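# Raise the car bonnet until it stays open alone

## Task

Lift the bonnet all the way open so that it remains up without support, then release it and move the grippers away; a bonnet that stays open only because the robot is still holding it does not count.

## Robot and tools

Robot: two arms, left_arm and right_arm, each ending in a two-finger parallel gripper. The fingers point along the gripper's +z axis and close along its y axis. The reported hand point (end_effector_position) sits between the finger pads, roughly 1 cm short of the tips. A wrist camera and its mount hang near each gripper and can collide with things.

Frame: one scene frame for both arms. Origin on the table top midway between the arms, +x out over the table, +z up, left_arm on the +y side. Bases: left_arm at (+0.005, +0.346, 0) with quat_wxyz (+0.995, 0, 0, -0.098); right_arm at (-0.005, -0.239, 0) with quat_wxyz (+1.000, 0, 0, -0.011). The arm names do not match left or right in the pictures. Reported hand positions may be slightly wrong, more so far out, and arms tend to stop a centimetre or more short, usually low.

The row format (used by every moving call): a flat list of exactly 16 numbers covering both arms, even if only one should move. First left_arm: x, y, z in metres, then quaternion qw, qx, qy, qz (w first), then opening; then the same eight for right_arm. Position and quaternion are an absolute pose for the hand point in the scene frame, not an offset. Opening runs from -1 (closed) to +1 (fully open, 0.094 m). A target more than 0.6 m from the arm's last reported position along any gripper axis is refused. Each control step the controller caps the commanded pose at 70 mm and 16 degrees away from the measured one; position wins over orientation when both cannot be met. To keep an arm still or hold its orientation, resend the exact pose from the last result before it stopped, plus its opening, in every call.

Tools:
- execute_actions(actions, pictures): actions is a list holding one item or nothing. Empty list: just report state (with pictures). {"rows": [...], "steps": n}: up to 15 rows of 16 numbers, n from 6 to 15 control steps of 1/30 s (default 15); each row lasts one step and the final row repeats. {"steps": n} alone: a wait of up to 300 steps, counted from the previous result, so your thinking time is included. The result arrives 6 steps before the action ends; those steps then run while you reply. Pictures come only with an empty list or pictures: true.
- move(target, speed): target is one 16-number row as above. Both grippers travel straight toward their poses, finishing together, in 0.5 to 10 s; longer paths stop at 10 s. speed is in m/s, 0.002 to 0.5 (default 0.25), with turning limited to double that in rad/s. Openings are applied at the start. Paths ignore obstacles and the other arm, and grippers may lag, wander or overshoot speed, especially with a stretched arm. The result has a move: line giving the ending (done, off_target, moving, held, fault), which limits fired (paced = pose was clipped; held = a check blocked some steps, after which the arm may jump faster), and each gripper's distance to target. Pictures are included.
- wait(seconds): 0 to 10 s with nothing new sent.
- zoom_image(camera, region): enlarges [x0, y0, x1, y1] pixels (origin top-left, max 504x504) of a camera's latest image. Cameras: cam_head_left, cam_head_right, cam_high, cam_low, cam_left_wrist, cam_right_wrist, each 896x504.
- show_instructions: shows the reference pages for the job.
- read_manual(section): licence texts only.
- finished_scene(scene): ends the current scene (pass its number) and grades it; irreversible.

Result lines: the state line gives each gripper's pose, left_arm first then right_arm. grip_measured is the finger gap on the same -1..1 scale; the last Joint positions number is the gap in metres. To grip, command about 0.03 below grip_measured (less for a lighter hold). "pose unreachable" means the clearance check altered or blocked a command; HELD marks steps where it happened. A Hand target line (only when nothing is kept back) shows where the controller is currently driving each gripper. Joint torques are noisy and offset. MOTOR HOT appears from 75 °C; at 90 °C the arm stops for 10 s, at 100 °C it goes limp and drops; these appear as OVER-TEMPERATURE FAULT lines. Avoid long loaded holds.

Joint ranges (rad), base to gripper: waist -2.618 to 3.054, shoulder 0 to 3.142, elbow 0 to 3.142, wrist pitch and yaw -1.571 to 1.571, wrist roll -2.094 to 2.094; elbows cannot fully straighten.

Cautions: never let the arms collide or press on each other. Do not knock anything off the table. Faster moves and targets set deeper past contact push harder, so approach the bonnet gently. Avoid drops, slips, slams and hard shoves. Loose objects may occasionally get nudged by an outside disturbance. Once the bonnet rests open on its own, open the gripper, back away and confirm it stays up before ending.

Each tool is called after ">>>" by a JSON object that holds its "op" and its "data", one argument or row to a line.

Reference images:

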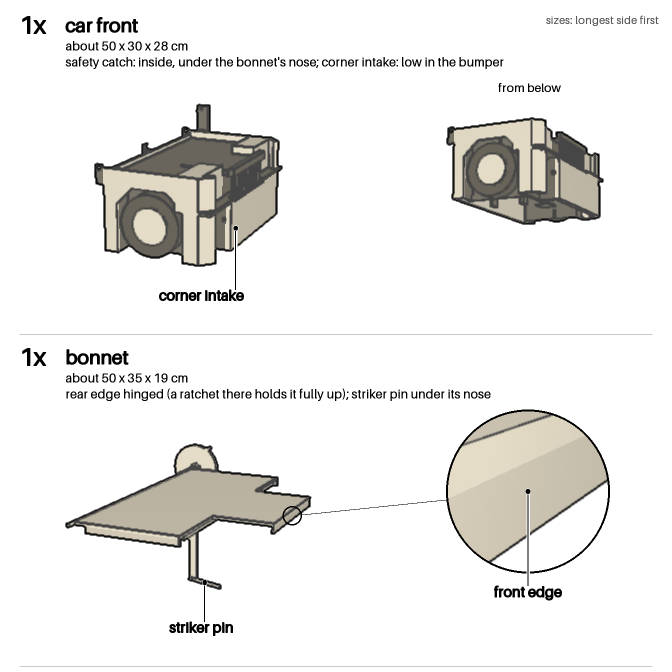

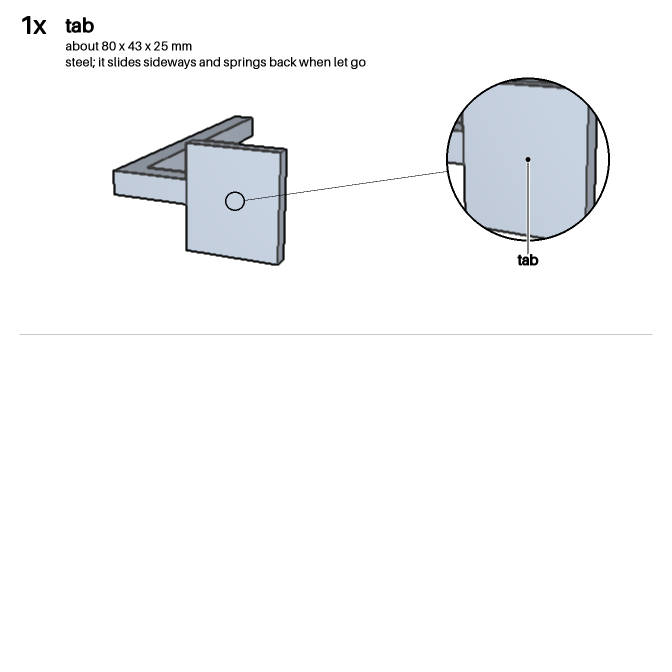

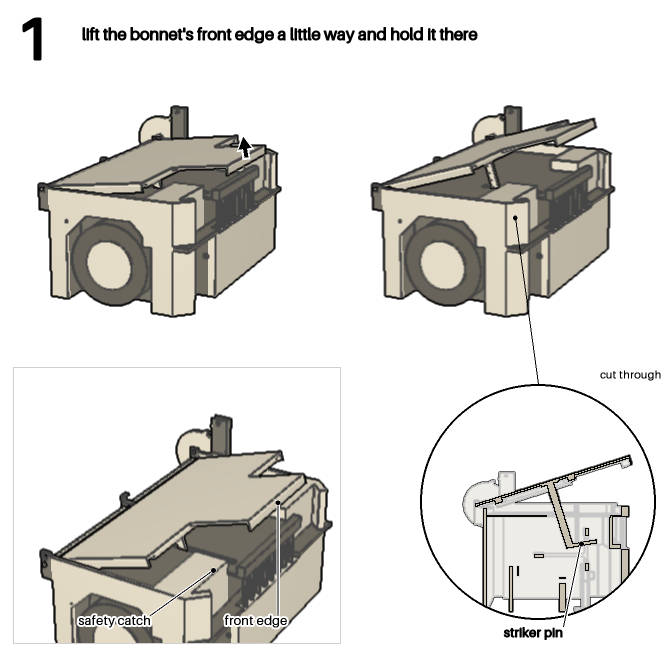

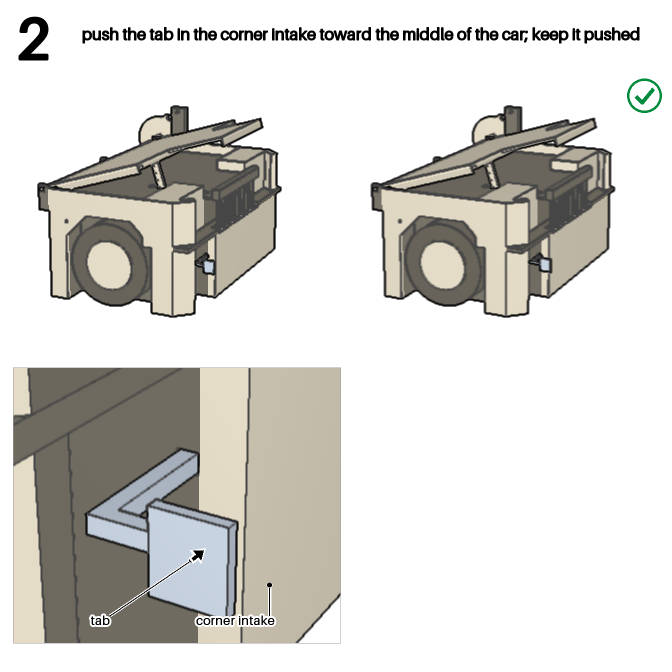

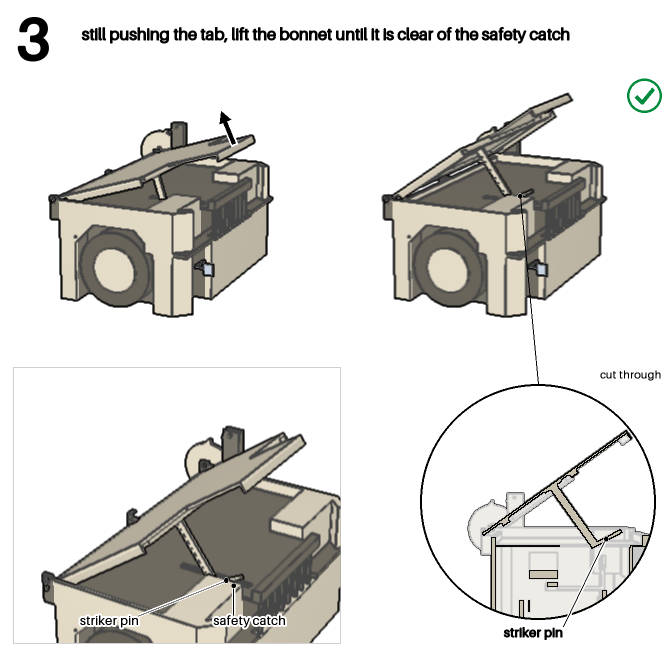

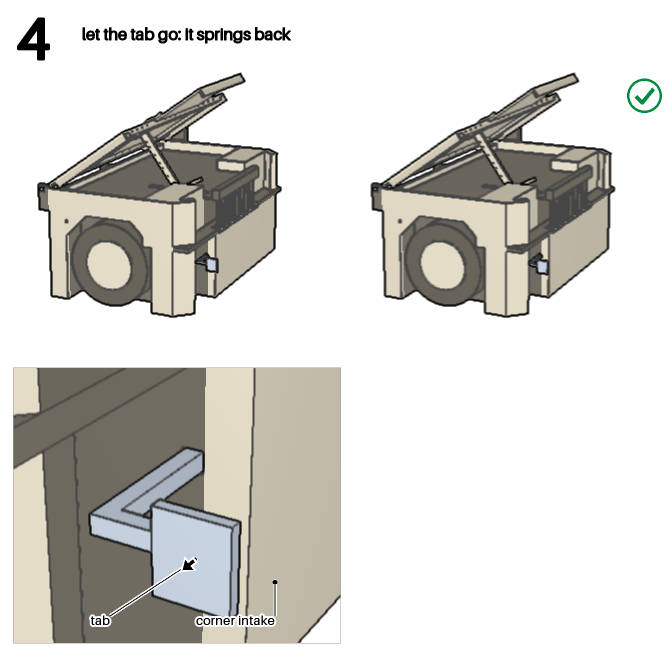

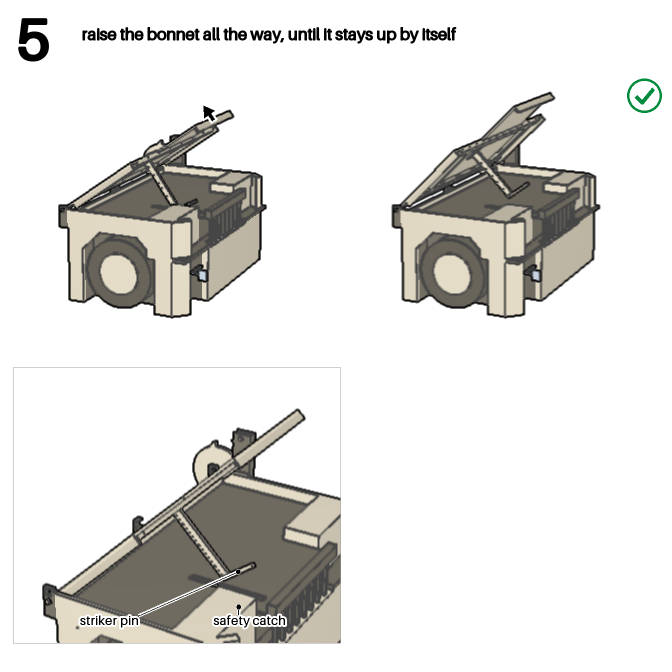

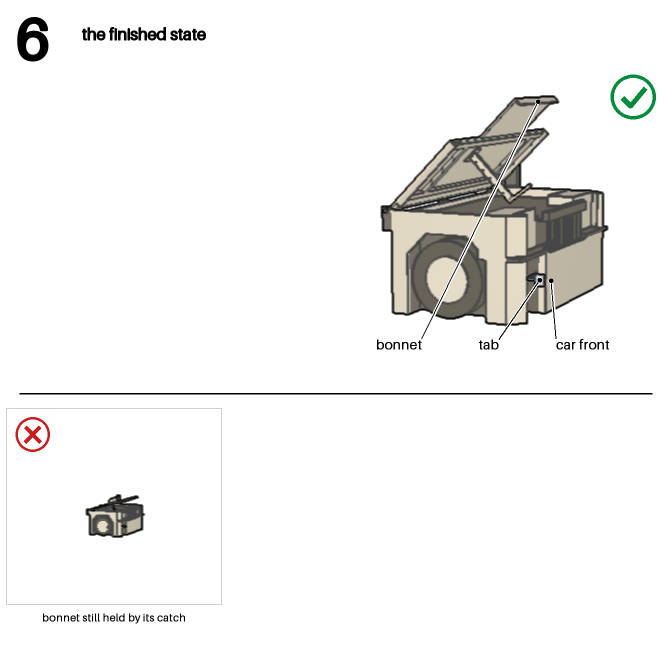

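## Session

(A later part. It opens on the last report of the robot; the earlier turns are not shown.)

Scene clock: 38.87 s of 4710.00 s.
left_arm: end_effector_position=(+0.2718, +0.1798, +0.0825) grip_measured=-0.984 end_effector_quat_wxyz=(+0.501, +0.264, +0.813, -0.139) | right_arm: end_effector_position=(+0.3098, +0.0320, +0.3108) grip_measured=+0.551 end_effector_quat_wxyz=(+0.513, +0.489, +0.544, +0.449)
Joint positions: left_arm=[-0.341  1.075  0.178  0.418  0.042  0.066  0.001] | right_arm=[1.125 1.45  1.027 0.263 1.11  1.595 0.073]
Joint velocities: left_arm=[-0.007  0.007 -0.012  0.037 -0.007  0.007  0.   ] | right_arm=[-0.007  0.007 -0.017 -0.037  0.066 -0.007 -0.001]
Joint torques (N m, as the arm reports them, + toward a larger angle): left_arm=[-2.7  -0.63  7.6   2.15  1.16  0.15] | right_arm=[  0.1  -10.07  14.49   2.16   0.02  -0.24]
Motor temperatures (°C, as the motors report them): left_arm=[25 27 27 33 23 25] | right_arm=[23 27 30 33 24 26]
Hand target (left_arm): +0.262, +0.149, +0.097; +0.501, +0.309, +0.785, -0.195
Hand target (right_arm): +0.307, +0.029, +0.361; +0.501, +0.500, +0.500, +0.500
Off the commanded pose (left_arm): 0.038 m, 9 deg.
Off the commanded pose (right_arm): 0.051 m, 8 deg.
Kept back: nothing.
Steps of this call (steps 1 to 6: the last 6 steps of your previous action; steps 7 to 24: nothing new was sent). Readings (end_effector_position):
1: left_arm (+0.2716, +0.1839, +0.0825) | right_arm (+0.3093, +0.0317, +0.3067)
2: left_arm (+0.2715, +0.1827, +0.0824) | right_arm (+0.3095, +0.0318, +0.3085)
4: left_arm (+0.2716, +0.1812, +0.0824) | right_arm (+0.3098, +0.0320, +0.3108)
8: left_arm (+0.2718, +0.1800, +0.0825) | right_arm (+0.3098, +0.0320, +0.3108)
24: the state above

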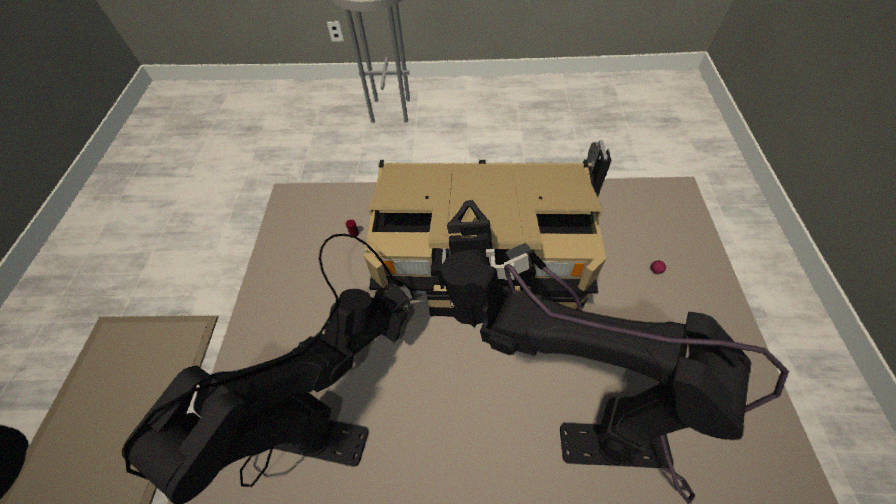

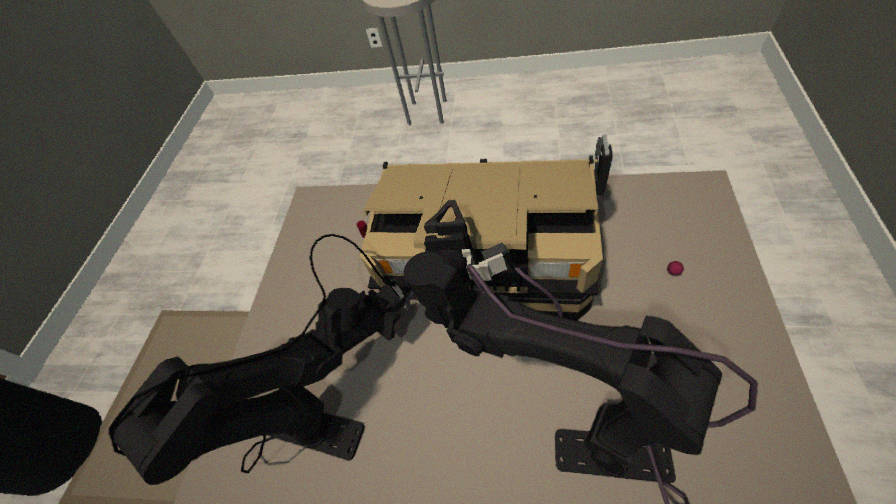

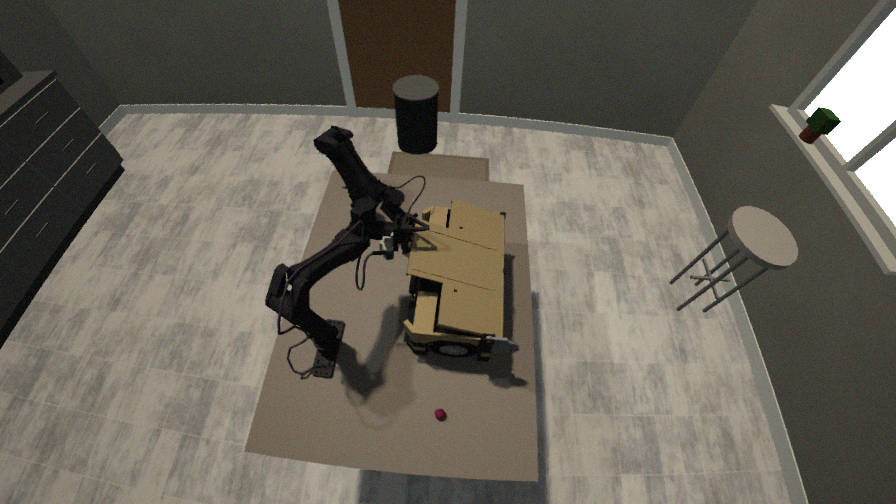

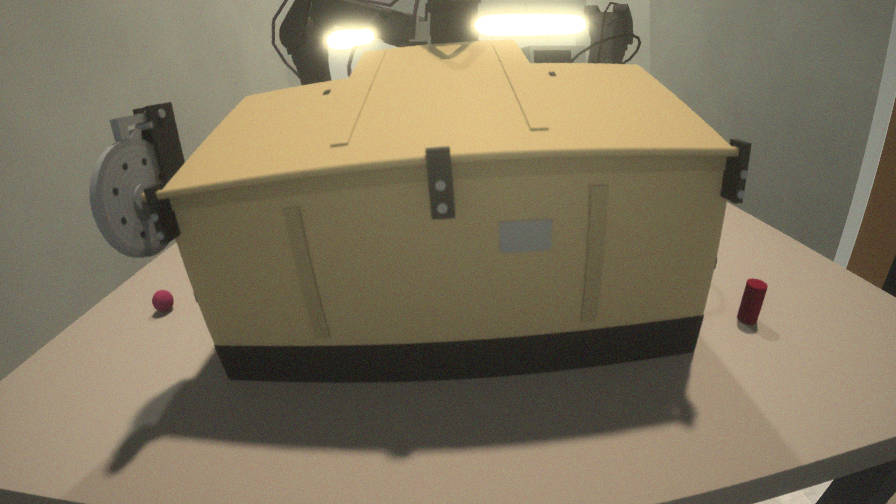

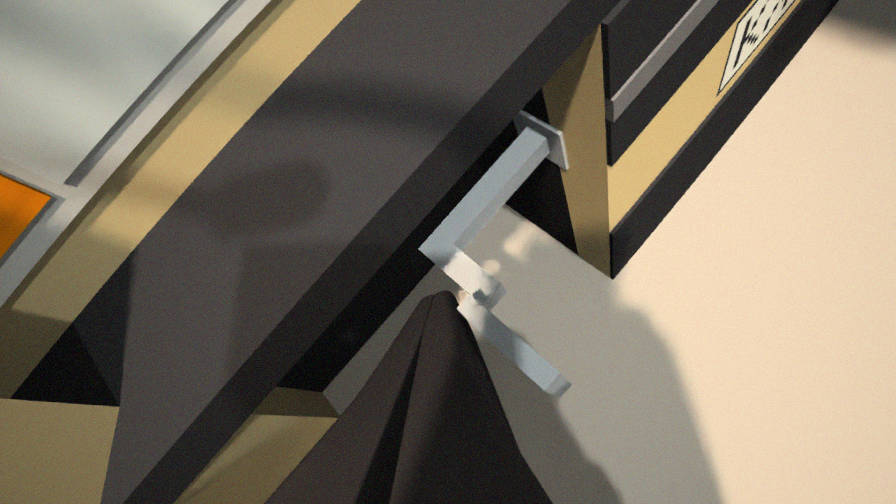

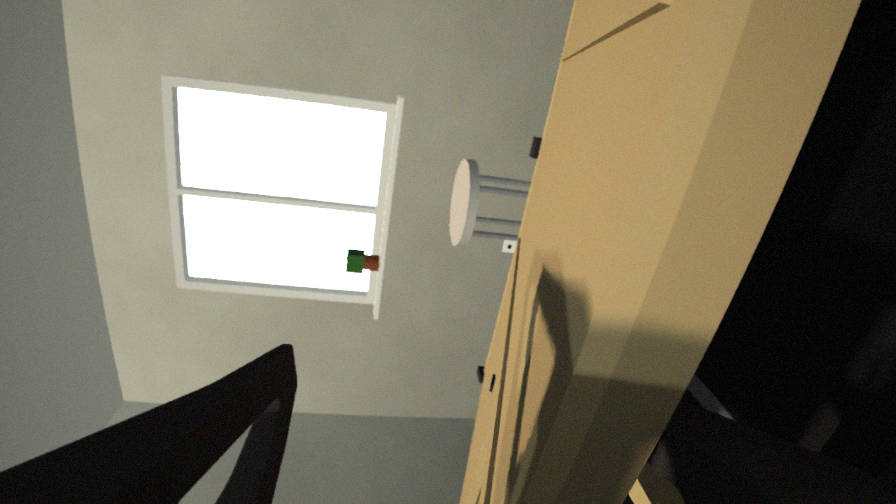

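Moving 12 mm. Push a little more.

>>> {"op": "execute_actions", "data": {
  "actions": [
    {"rows":[[0.263,0.141,0.095,0.499,0.309,0.784,-0.197,-1,0.308,0.03,0.362,0.5,0.5,0.5,0.5,0.55],[0.262,0.138,0.095,0.497,0.316,0.781,-0.201,-1,0.308,0.03,0.362,0.5,0.5,0.5,0.5,0.55],[0.261,0.135,0.095,0.497,0.316,0.781,-0.201,-1,0.308,0.03,0.362,0.5,0.5,0.5,0.5,0.55],[0.26,0.132,0.095,0.495,0.323,0.778,-0.206,-1,0.308,0.03,0.362,0.5,0.5,0.5,0.5,0.55],[0.259,0.129,0.095,0.495,0.323,0.778,-0.206,-1,0.308,0.03,0.362,0.5,0.5,0.5,0.5,0.55],[0.258,0.126,0.095,0.493,0.33,0.775,-0.21,-1,0.308,0.03,0.362,0.5,0.5,0.5,0.5,0.55]],"steps":15}
  ]
}}

>>> {"op": "execute_actions", "data": {
  "actions": [
    {"rows":[[0.258,0.126,0.095,0.493,0.33,0.775,-0.21,-1,0.309,0.03,0.365,0.5,0.5,0.5,0.5,0.55],[0.258,0.126,0.095,0.493,0.33,0.775,-0.21,-1,0.31,0.03,0.368,0.5,0.5,0.5,0.5,0.55],[0.258,0.126,0.095,0.493,0.33,0.775,-0.21,-1,0.311,0.03,0.371,0.5,0.5,0.5,0.5,0.55],[0.258,0.126,0.095,0.493,0.33,0.775,-0.21,-1,0.312,0.03,0.374,0.5,0.5,0.5,0.5,0.55],[0.258,0.126,0.095,0.493,0.33,0.775,-0.21,-1,0.313,0.03,0.377,0.5,0.5,0.5,0.5,0.55],[0.258,0.126,0.095,0.493,0.33,0.775,-0.21,-1,0.314,0.03,0.38,0.5,0.5,0.5,0.5,0.55],[0.258,0.126,0.095,0.493,0.33,0.775,-0.21,-1,0.315,0.03,0.383,0.5,0.5,0.5,0.5,0.55],[0.258,0.126,0.095,0.493,0.33,0.775,-0.21,-1,0.316,0.03,0.386,0.5,0.5,0.5,0.5,0.55],[0.258,0.126,0.095,0.493,0.33,0.775,-0.21,-1,0.317,0.03,0.389,0.5,0.5,0.5,0.5,0.55],[0.258,0.126,0.095,0.493,0.33,0.775,-0.21,-1,0.318,0.03,0.392,0.5,0.5,0.5,0.5,0.55],[0.258,0.126,0.095,0.493,0.33,0.775,-0.21,-1,0.319,0.03,0.395,0.5,0.5,0.5,0.5,0.55],[0.258,0.126,0.095,0.493,0.33,0.775,-0.21,-1,0.32,0.03,0.398,0.5,0.5,0.5,0.5,0.55],[0.258,0.126,0.095,0.493,0.33,0.775,-0.21,-1,0.321,0.03,0.401,0.5,0.5,0.5,0.5,0.55],[0.258,0.126,0.095,0.493,0.33,0.775,-0.21,-1,0.322,0.03,0.404,0.5,0.5,0.5,0.5,0.55],[0.258,0.126,0.095,0.493,0.33,0.775,-0.21,-1,0.323,0.03,0.407,0.5,0.5,0.5,0.5,0.55]],"steps":15}
  ]
}}

>>> {"op": "execute_actions", "data": {
  "actions": [
    {"rows":[[0.258,0.126,0.095,0.493,0.33,0.775,-0.21,-1,0.325,0.03,0.41,0.5,0.5,0.5,0.5,0.55],[0.258,0.126,0.095,0.493,0.33,0.775,-0.21,-1,0.326,0.03,0.413,0.5,0.5,0.5,0.5,0.55],[0.258,0.126,0.095,0.493,0.33,0.775,-0.21,-1,0.328,0.03,0.416,0.5,0.5,0.5,0.5,0.55],[0.258,0.126,0.095,0.493,0.33,0.775,-0.21,-1,0.329,0.03,0.419,0.5,0.5,0.5,0.5,0.55],[0.258,0.126,0.095,0.493,0.33,0.775,-0.21,-1,0.331,0.03,0.422,0.5,0.5,0.5,0.5,0.55],[0.258,0.126,0.095,0.493,0.33,0.775,-0.21,-1,0.332,0.03,0.425,0.5,0.5,0.5,0.5,0.55],[0.258,0.126,0.095,0.493,0.33,0.775,-0.21,-1,0.334,0.03,0.428,0.5,0.5,0.5,0.5,0.55],[0.258,0.126,0.095,0.493,0.33,0.775,-0.21,-1,0.335,0.03,0.431,0.5,0.5,0.5,0.5,0.55],[0.258,0.126,0.095,0.493,0.33,0.775,-0.21,-1,0.337,0.03,0.434,0.5,0.5,0.5,0.5,0.55],[0.258,0.126,0.095,0.493,0.33,0.775,-0.21,-1,0.338,0.03,0.437,0.5,0.5,0.5,0.5,0.55],[0.258,0.126,0.095,0.493,0.33,0.775,-0.21,-1,0.34,0.03,0.44,0.5,0.5,0.5,0.5,0.55]],"steps":15}
  ]
}}

>>> {"op": "wait", "data": {
  "seconds": 0.4
}}

Scene clock: 40.17 s of 4710.00 s.
left_arm: end_effector_position=(+0.2721, +0.1786, +0.0822) grip_measured=-0.985 end_effector_quat_wxyz=(+0.505, +0.264, +0.812, -0.124) | right_arm: end_effector_position=(+0.3098, +0.0320, +0.3107) grip_measured=+0.551 end_effector_quat_wxyz=(+0.513, +0.489, +0.545, +0.449)
Joint positions: left_arm=[-0.376  1.082  0.178  0.427 -0.016  0.066  0.001] | right_arm=[1.125 1.45  1.027 0.263 1.11  1.595 0.073]
Joint velocities: left_arm=[-0.032 -0.002 -0.032 -0.007 -0.168 -0.051 -0.   ] | right_arm=[-0.007 -0.002  0.007  0.066  0.022 -0.051 -0.   ]
Joint torques (N m, as the arm reports them, + toward a larger angle): left_arm=[-4.38 -0.34  8.36  2.08  1.76  0.14] | right_arm=[  0.1  -10.29  14.35   2.14   0.03  -0.24]
Motor temperatures (°C, as the motors report them): left_arm=[25 27 28 33 24 25] | right_arm=[23 27 30 33 24 26]
Steps of this call (steps 1 to 30: nothing new was sent; steps 31 to 39: the first 9 steps of this action). Readings (end_effector_position):
31: left_arm (+0.2716, +0.1794, +0.0826) | right_arm (+0.3098, +0.0320, +0.3108)
32: left_arm (+0.2715, +0.1791, +0.0823) | right_arm (+0.3098, +0.0320, +0.3108)
34: left_arm (+0.2718, +0.1788, +0.0823) | right_arm (+0.3098, +0.0320, +0.3107)
38: left_arm (+0.2721, +0.1786, +0.0822) | right_arm (+0.3098, +0.0320, +0.3107)
39: the state above

Scene clock: 40.67 s of 4710.00 s.
left_arm: end_effector_position=(+0.2721, +0.1787, +0.0823) grip_measured=-0.985 end_effector_quat_wxyz=(+0.506, +0.264, +0.812, -0.121) | right_arm: end_effector_position=(+0.3140, +0.0330, +0.3253) grip_measured=+0.551 end_effector_quat_wxyz=(+0.514, +0.485, +0.552, +0.443)
Joint positions: left_arm=[-0.382  1.082  0.178  0.427 -0.027  0.066  0.001] | right_arm=[1.113 1.45  1.096 0.179 1.094 1.588 0.073]
Joint velocities: left_arm=[-0.002 -0.007  0.002  0.022  0.066 -0.081  0.001] | right_arm=[-0.066 -0.012  0.325 -0.491 -0.11  -0.095 -0.001]
Joint torques (N m, as the arm reports them, + toward a larger angle): left_arm=[-4.33 -0.46  8.33  2.06  1.7   0.13] | right_arm=[ -0.57 -10.06  15.04   2.71   0.06  -0.12]
Motor temperatures (°C, as the motors report them): left_arm=[25 27 28 33 24 25] | right_arm=[23 27 30 33 24 26]
Off your previous action's commanded pose (left_arm): 0.056 m, 14 deg at its last step (step 6 of this call).
Off your previous action's commanded pose (right_arm): 0.051 m, 8 deg at its last step (step 6 of this call).
Steps of this call (steps 1 to 6: the last 6 steps of your previous action; steps 7 to 15: the first 9 steps of this action). Readings (end_effector_position):
7: left_arm (+0.2721, +0.1787, +0.0823) | right_arm (+0.3098, +0.0320, +0.3106)
8: left_arm (+0.2721, +0.1787, +0.0823) | right_arm (+0.3098, +0.0321, +0.3110)
10: left_arm (+0.2721, +0.1787, +0.0823) | right_arm (+0.3106, +0.0322, +0.3129)
14: left_arm (+0.2722, +0.1788, +0.0823) | right_arm (+0.3136, +0.0326, +0.3228)
15: the state above

Scene clock: 41.17 s of 4710.00 s.
left_arm: end_effector_position=(+0.2721, +0.1787, +0.0823) grip_measured=-0.985 end_effector_quat_wxyz=(+0.506, +0.264, +0.812, -0.121) | right_arm: end_effector_position=(+0.3290, +0.0351, +0.3796) grip_measured=+0.551 end_effector_quat_wxyz=(+0.508, +0.487, +0.548, +0.452)
Joint positions: left_arm=[-0.382  1.082  0.178  0.427 -0.027  0.066  0.001] | right_arm=[1.071 1.474 1.322 0.002 1.043 1.583 0.073]
Joint velocities: left_arm=[ 0.007  0.007  0.012 -0.066  0.022 -0.037 -0.002] | right_arm=[-0.129  0.149  0.51  -0.374 -0.095 -0.007  0.001]
Joint torques (N m, as the arm reports them, + toward a larger angle): left_arm=[-4.34 -0.46  8.34  2.06  1.69  0.13] | right_arm=[-1.07 -8.11 14.55  2.58  0.04 -0.11]
Motor temperatures (°C, as the motors report them): left_arm=[25 27 28 33 24 25] | right_arm=[23 27 30 33 24 26]
Off your previous action's commanded pose (left_arm): 0.056 m, 14 deg at its last step (step 6 of this call).
Off your previous action's commanded pose (right_arm): 0.064 m, 10 deg at its last step (step 6 of this call).
Steps of this call (steps 1 to 6: the last 6 steps of your previous action; steps 7 to 15: the first 9 steps of this action). Readings (end_effector_position):
7: left_arm (+0.2721, +0.1787, +0.0823) | right_arm (+0.3181, +0.0345, +0.3470)
8: left_arm (+0.2721, +0.1787, +0.0823) | right_arm (+0.3188, +0.0346, +0.3511)
10: left_arm (+0.2721, +0.1787, +0.0823) | right_arm (+0.3209, +0.0347, +0.3596)
14: left_arm (+0.2721, +0.1787, +0.0823) | right_arm (+0.3271, +0.0350, +0.3759)
15: the state above

Scene clock: 41.77 s of 4710.00 s.
left_arm: end_effector_position=(+0.2721, +0.1787, +0.0823) grip_measured=-0.985 end_effector_quat_wxyz=(+0.506, +0.264, +0.812, -0.121) | right_arm: end_effector_position=(+0.3368, +0.0364, +0.3981) grip_measured=+0.551 end_effector_quat_wxyz=(+0.507, +0.489, +0.545, +0.456)
Joint positions: left_arm=[-0.382  1.082  0.178  0.427 -0.027  0.066  0.001] | right_arm=[ 1.052  1.5    1.414 -0.052  1.024  1.582  0.073]
Joint velocities: left_arm=[ 0.022  0.002 -0.002 -0.037  0.066  0.037 -0.001] | right_arm=[-0.012 -0.012 -0.007 -0.022 -0.007  0.066 -0.   ]
Joint torques (N m, as the arm reports them, + toward a larger angle): left_arm=[-4.31 -0.47  8.32  2.06  1.7   0.13] | right_arm=[-1.12 -7.83 13.85  2.33 -0.02 -0.11]
Motor temperatures (°C, as the motors report them): left_arm=[25 27 28 33 24 25] | right_arm=[23 27 30 33 24 26]
Hand target (left_arm): +0.253, +0.134, +0.098; +0.495, +0.329, +0.777, -0.206
Hand target (right_arm): +0.338, +0.029, +0.438; +0.500, +0.500, +0.500, +0.500
Off the commanded pose (left_arm): 0.056 m, 14 deg.
Off the commanded pose (right_arm): 0.042 m, 7 deg.
Kept back: nothing.
Steps of this call (steps 1 to 6: the last 6 steps of your previous action; steps 7 to 18: nothing new was sent). Readings (end_effector_position):
1: left_arm (+0.2721, +0.1787, +0.0823) | right_arm (+0.3307, +0.0352, +0.3832)
2: left_arm (+0.2721, +0.1787, +0.0823) | right_arm (+0.3324, +0.0353, +0.3865)
4: left_arm (+0.2721, +0.1787, +0.0823) | right_arm (+0.3353, +0.0356, +0.3928)
8: left_arm (+0.2721, +0.1787, +0.0823) | right_arm (+0.3369, +0.0363, +0.3984)
18: the state above

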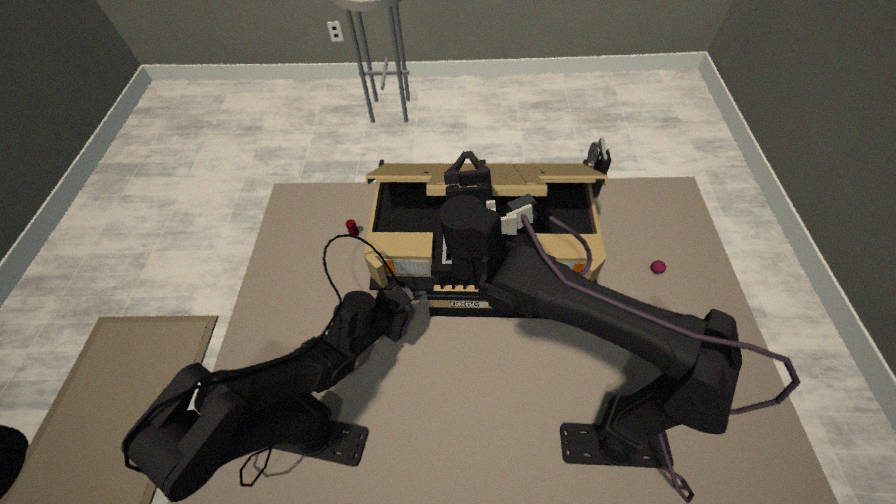

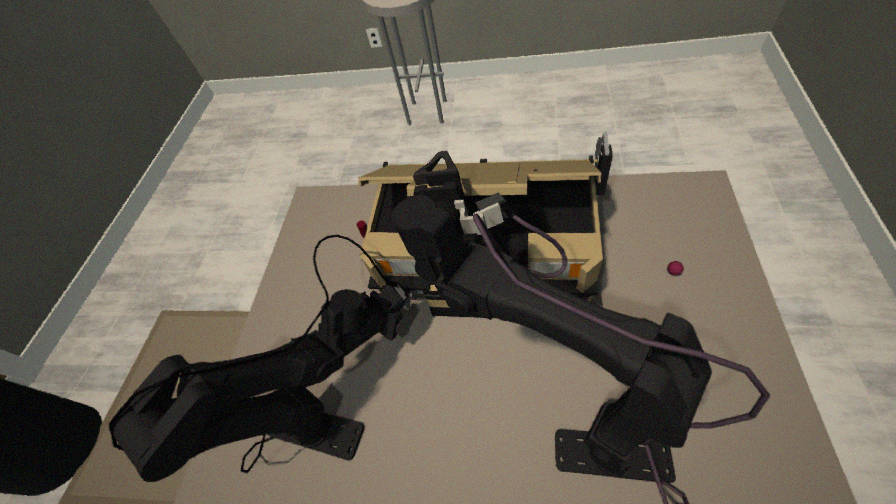

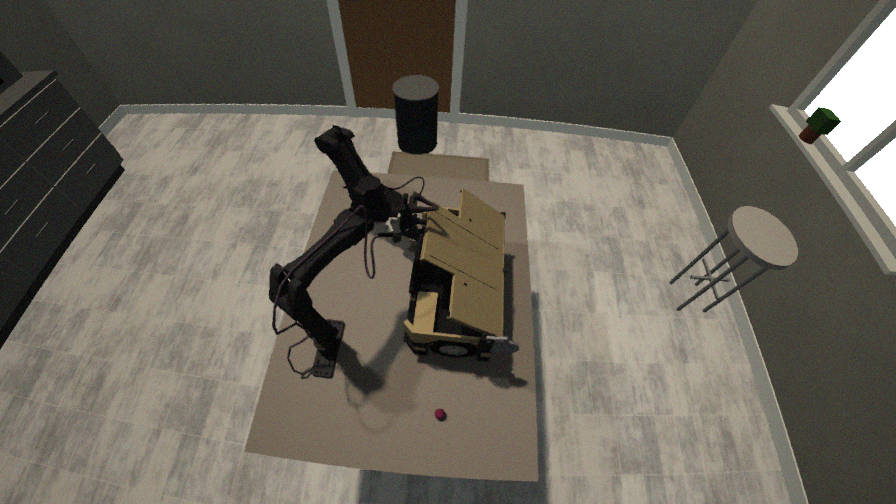

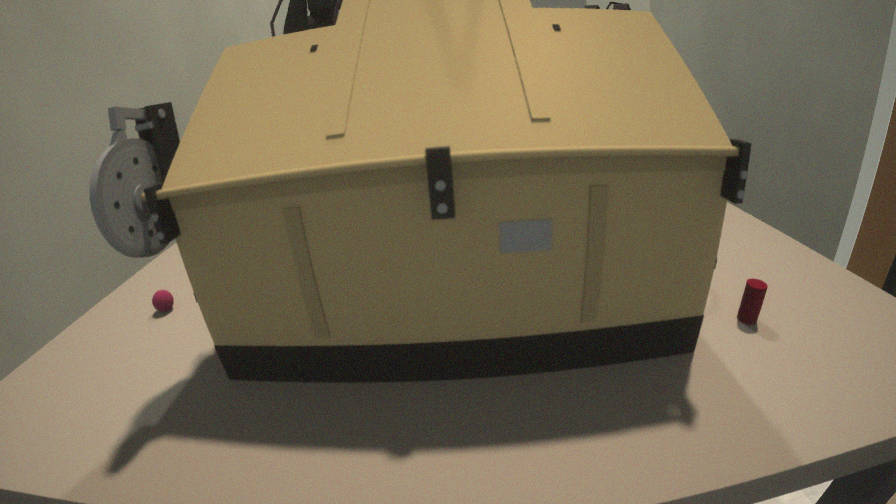

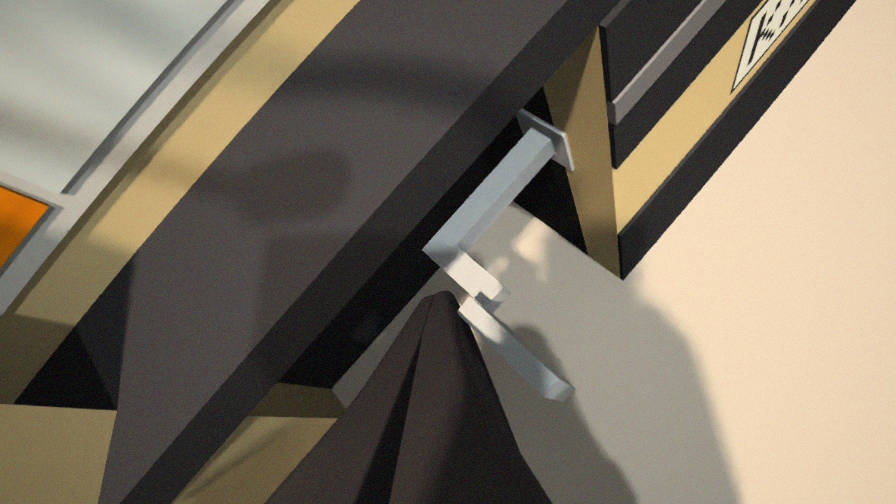

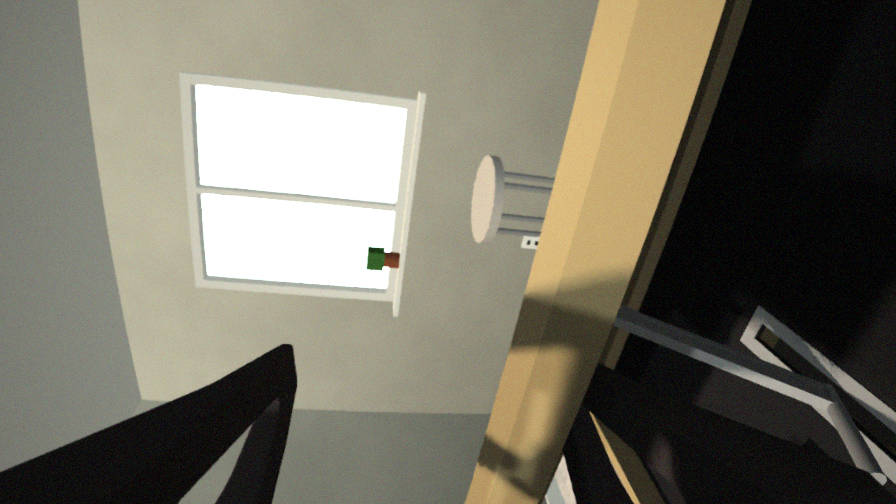

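Clear. Continue up and forward while easing the left arm off.

>>> {"op": "execute_actions", "data": {
  "actions": [
    {"rows":[[0.26,0.132,0.095,0.495,0.323,0.778,-0.206,-1,0.343,0.03,0.442,0.5,0.5,0.5,0.5,0.55],[0.262,0.138,0.095,0.497,0.316,0.781,-0.201,-1,0.346,0.03,0.444,0.5,0.5,0.5,0.5,0.55],[0.265,0.145,0.095,0.499,0.309,0.784,-0.197,-1,0.349,0.03,0.446,0.5,0.5,0.5,0.5,0.55],[0.267,0.151,0.096,0.503,0.295,0.79,-0.188,-1,0.352,0.03,0.448,0.5,0.5,0.5,0.5,0.55],[0.27,0.158,0.096,0.506,0.281,0.795,-0.179,-1,0.355,0.03,0.45,0.5,0.5,0.5,0.5,0.55],[0.272,0.164,0.097,0.509,0.267,0.799,-0.17,-1,0.358,0.03,0.452,0.5,0.5,0.5,0.5,0.55],[0.275,0.17,0.097,0.512,0.253,0.804,-0.162,-1,0.361,0.03,0.454,0.5,0.5,0.5,0.5,0.55],[0.275,0.176,0.098,0.515,0.239,0.808,-0.153,-1,0.364,0.03,0.456,0.5,0.5,0.5,0.5,0.55],[0.274,0.182,0.098,0.517,0.23,0.811,-0.147,-1,0.367,0.03,0.458,0.5,0.5,0.5,0.5,0.55],[0.272,0.188,0.098,0.519,0.22,0.814,-0.141,-1,0.37,0.03,0.46,0.5,0.5,0.5,0.5,0.55],[0.27,0.194,0.098,0.52,0.212,0.816,-0.135,-1,0.373,0.03,0.462,0.5,0.5,0.5,0.5,0.55],[0.267,0.2,0.098,0.521,0.204,0.818,-0.13,-1,0.376,0.03,0.464,0.5,0.5,0.5,0.5,0.55],[0.263,0.205,0.098,0.521,0.204,0.818,-0.13,-1,0.379,0.03,0.466,0.5,0.5,0.5,0.5,0.55],[0.259,0.21,0.098,0.521,0.204,0.818,-0.13,-1,0.382,0.03,0.468,0.5,0.5,0.5,0.5,0.55],[0.255,0.215,0.098,0.521,0.204,0.818,-0.13,-1,0.385,0.03,0.47,0.5,0.5,0.5,0.5,0.55]],"steps":15}
  ]
}}

>>> {"op": "wait", "data": {
  "seconds": 0.5
}}

Scene clock: 42.77 s of 4710.00 s.
left_arm: end_effector_position=(+0.2759, +0.1860, +0.0830) grip_measured=-0.985 end_effector_quat_wxyz=(+0.506, +0.245, +0.818, -0.122) | right_arm: end_effector_position=(+0.3525, +0.0351, +0.4166) grip_measured=+0.551 end_effector_quat_wxyz=(+0.505, +0.492, +0.538, +0.462)
Joint positions: left_arm=[-0.352  1.075  0.178  0.42  -0.019  0.045  0.001] | right_arm=[ 1.01   1.537  1.511 -0.088  0.983  1.579  0.073]
Joint velocities: left_arm=[ 0.042 -0.252 -0.007 -0.227 -0.227 -0.198 -0.001] | right_arm=[-0.232  0.217  0.525 -0.227 -0.183  0.007  0.001]
Joint torques (N m, as the arm reports them, + toward a larger angle): left_arm=[-0.14 -5.01  5.57  2.21  0.44 -0.11] | right_arm=[-1.74 -7.75 13.18  2.39  0.   -0.17]
Motor temperatures (°C, as the motors report them): left_arm=[25 27 28 33 24 25] | right_arm=[23 27 30 33 24 26]
Steps of this call (steps 1 to 21: nothing new was sent; steps 22 to 30: the first 9 steps of this action). Readings (end_effector_position):
22: left_arm (+0.2721, +0.1787, +0.0823) | right_arm (+0.3369, +0.0364, +0.3981)
23: left_arm (+0.2723, +0.1790, +0.0823) | right_arm (+0.3372, +0.0363, +0.3984)
25: left_arm (+0.2726, +0.1795, +0.0822) | right_arm (+0.3394, +0.0362, +0.4010)
29: left_arm (+0.2753, +0.1842, +0.0823) | right_arm (+0.3493, +0.0355, +0.4130)
30: the state above

Scene clock: 43.47 s of 4710.00 s.
left_arm: end_effector_position=(+0.2647, +0.2063, +0.0977) grip_measured=-0.985 end_effector_quat_wxyz=(+0.530, +0.209, +0.812, -0.126) | right_arm: end_effector_position=(+0.3721, +0.0356, +0.4332) grip_measured=+0.551 end_effector_quat_wxyz=(+0.503, +0.492, +0.545, +0.456)
Joint positions: left_arm=[-0.316  0.847  0.123  0.304 -0.025  0.008  0.001] | right_arm=[ 0.961  1.601  1.658 -0.188  0.932  1.577  0.073]
Joint velocities: left_arm=[ 0.017 -0.007  0.002 -0.022  0.051 -0.007  0.001] | right_arm=[-0.007 -0.007 -0.027  0.037  0.007  0.007 -0.   ]
Joint torques (N m, as the arm reports them, + toward a larger angle): left_arm=[ 0.87 -2.73  4.5   1.9   0.08 -0.15] | right_arm=[-2.75 -7.   13.2   2.56 -0.26 -0.09]
Motor temperatures (°C, as the motors report them): left_arm=[25 27 28 33 24 25] | right_arm=[23 27 30 33 24 26]
Hand target (left_arm): +0.261, +0.209, +0.093; +0.525, +0.203, +0.816, -0.129
Hand target (right_arm): +0.382, +0.028, +0.468; +0.501, +0.499, +0.499, +0.501
Off the commanded pose (left_arm): 0.013 m, 1 deg.
Off the commanded pose (right_arm): 0.039 m, 7 deg.
Kept back: nothing.
Steps of this call (steps 1 to 6: the last 6 steps of your previous action; steps 7 to 21: nothing new was sent). Readings (end_effector_position):
1: left_arm (+0.2762, +0.1878, +0.0844) | right_arm (+0.3558, +0.0348, +0.4200)
2: left_arm (+0.2762, +0.1896, +0.0873) | right_arm (+0.3590, +0.0346, +0.4235)
4: left_arm (+0.2745, +0.1917, +0.0968) | right_arm (+0.3656, +0.0342, +0.4301)
8: left_arm (+0.2686, +0.2028, +0.1065) | right_arm (+0.3718, +0.0350, +0.4335)
21: the state above

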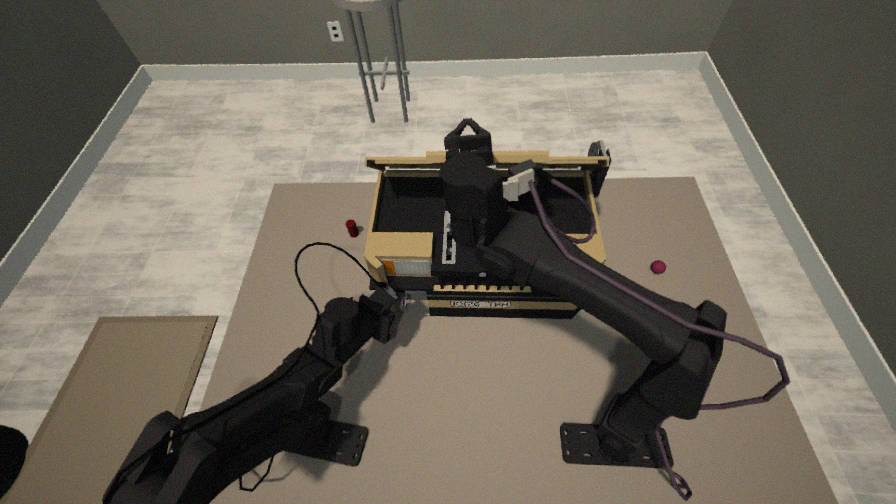

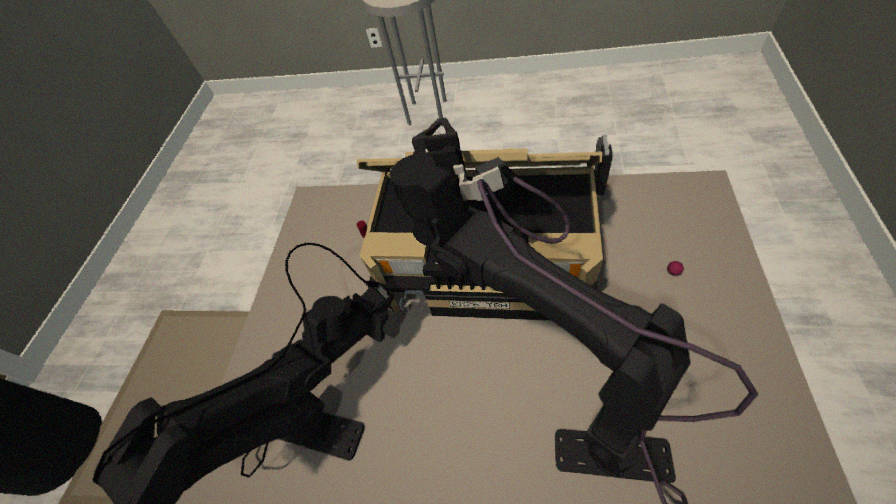

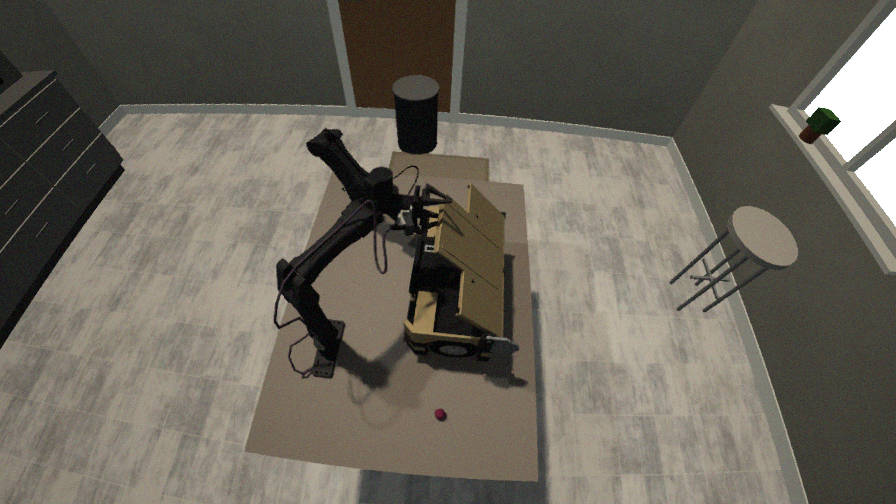

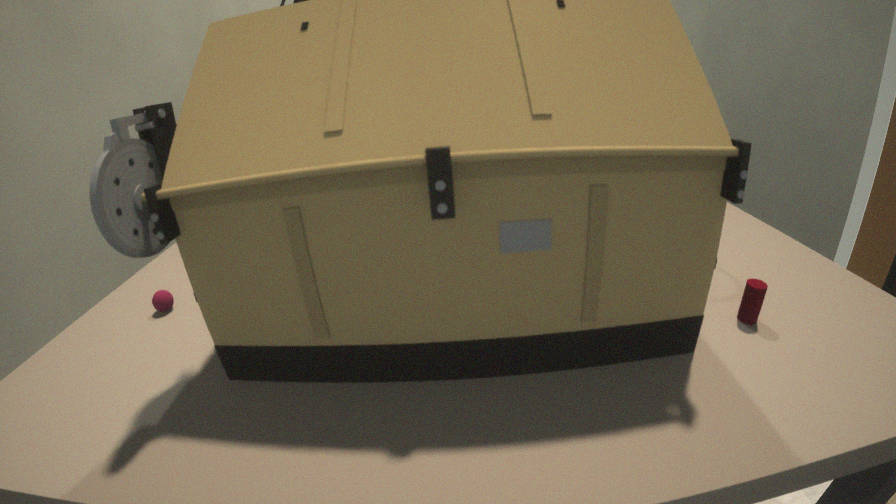

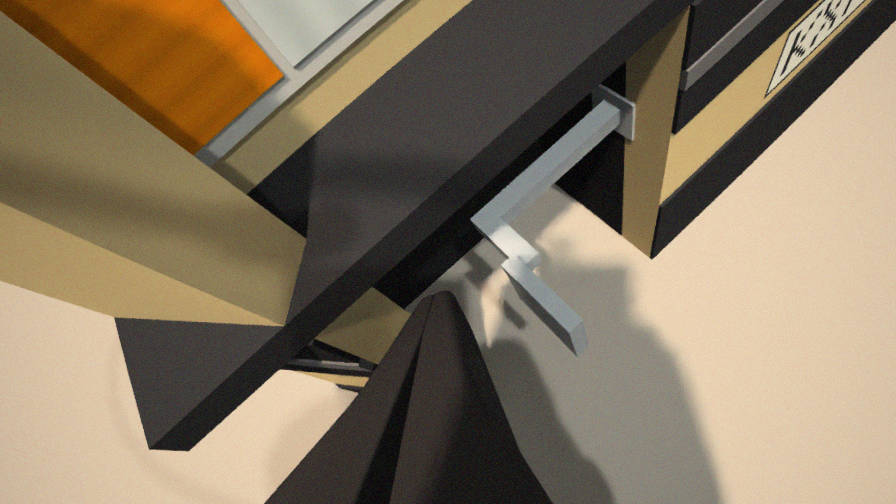

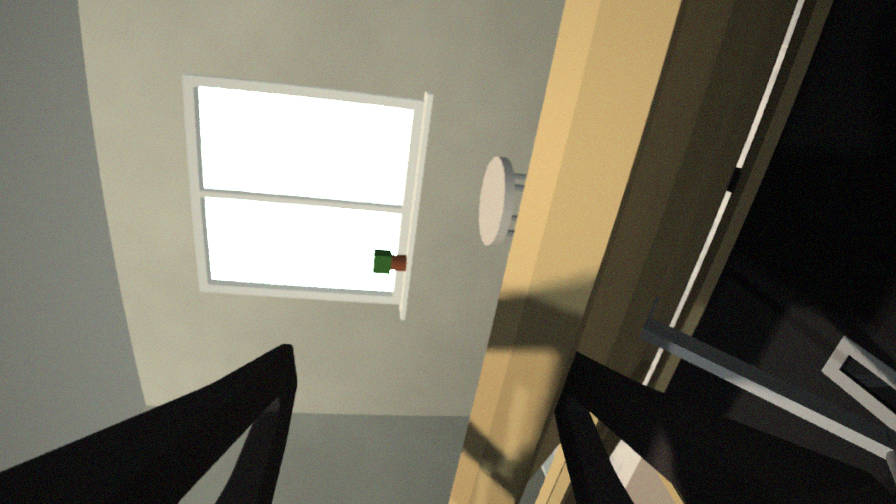

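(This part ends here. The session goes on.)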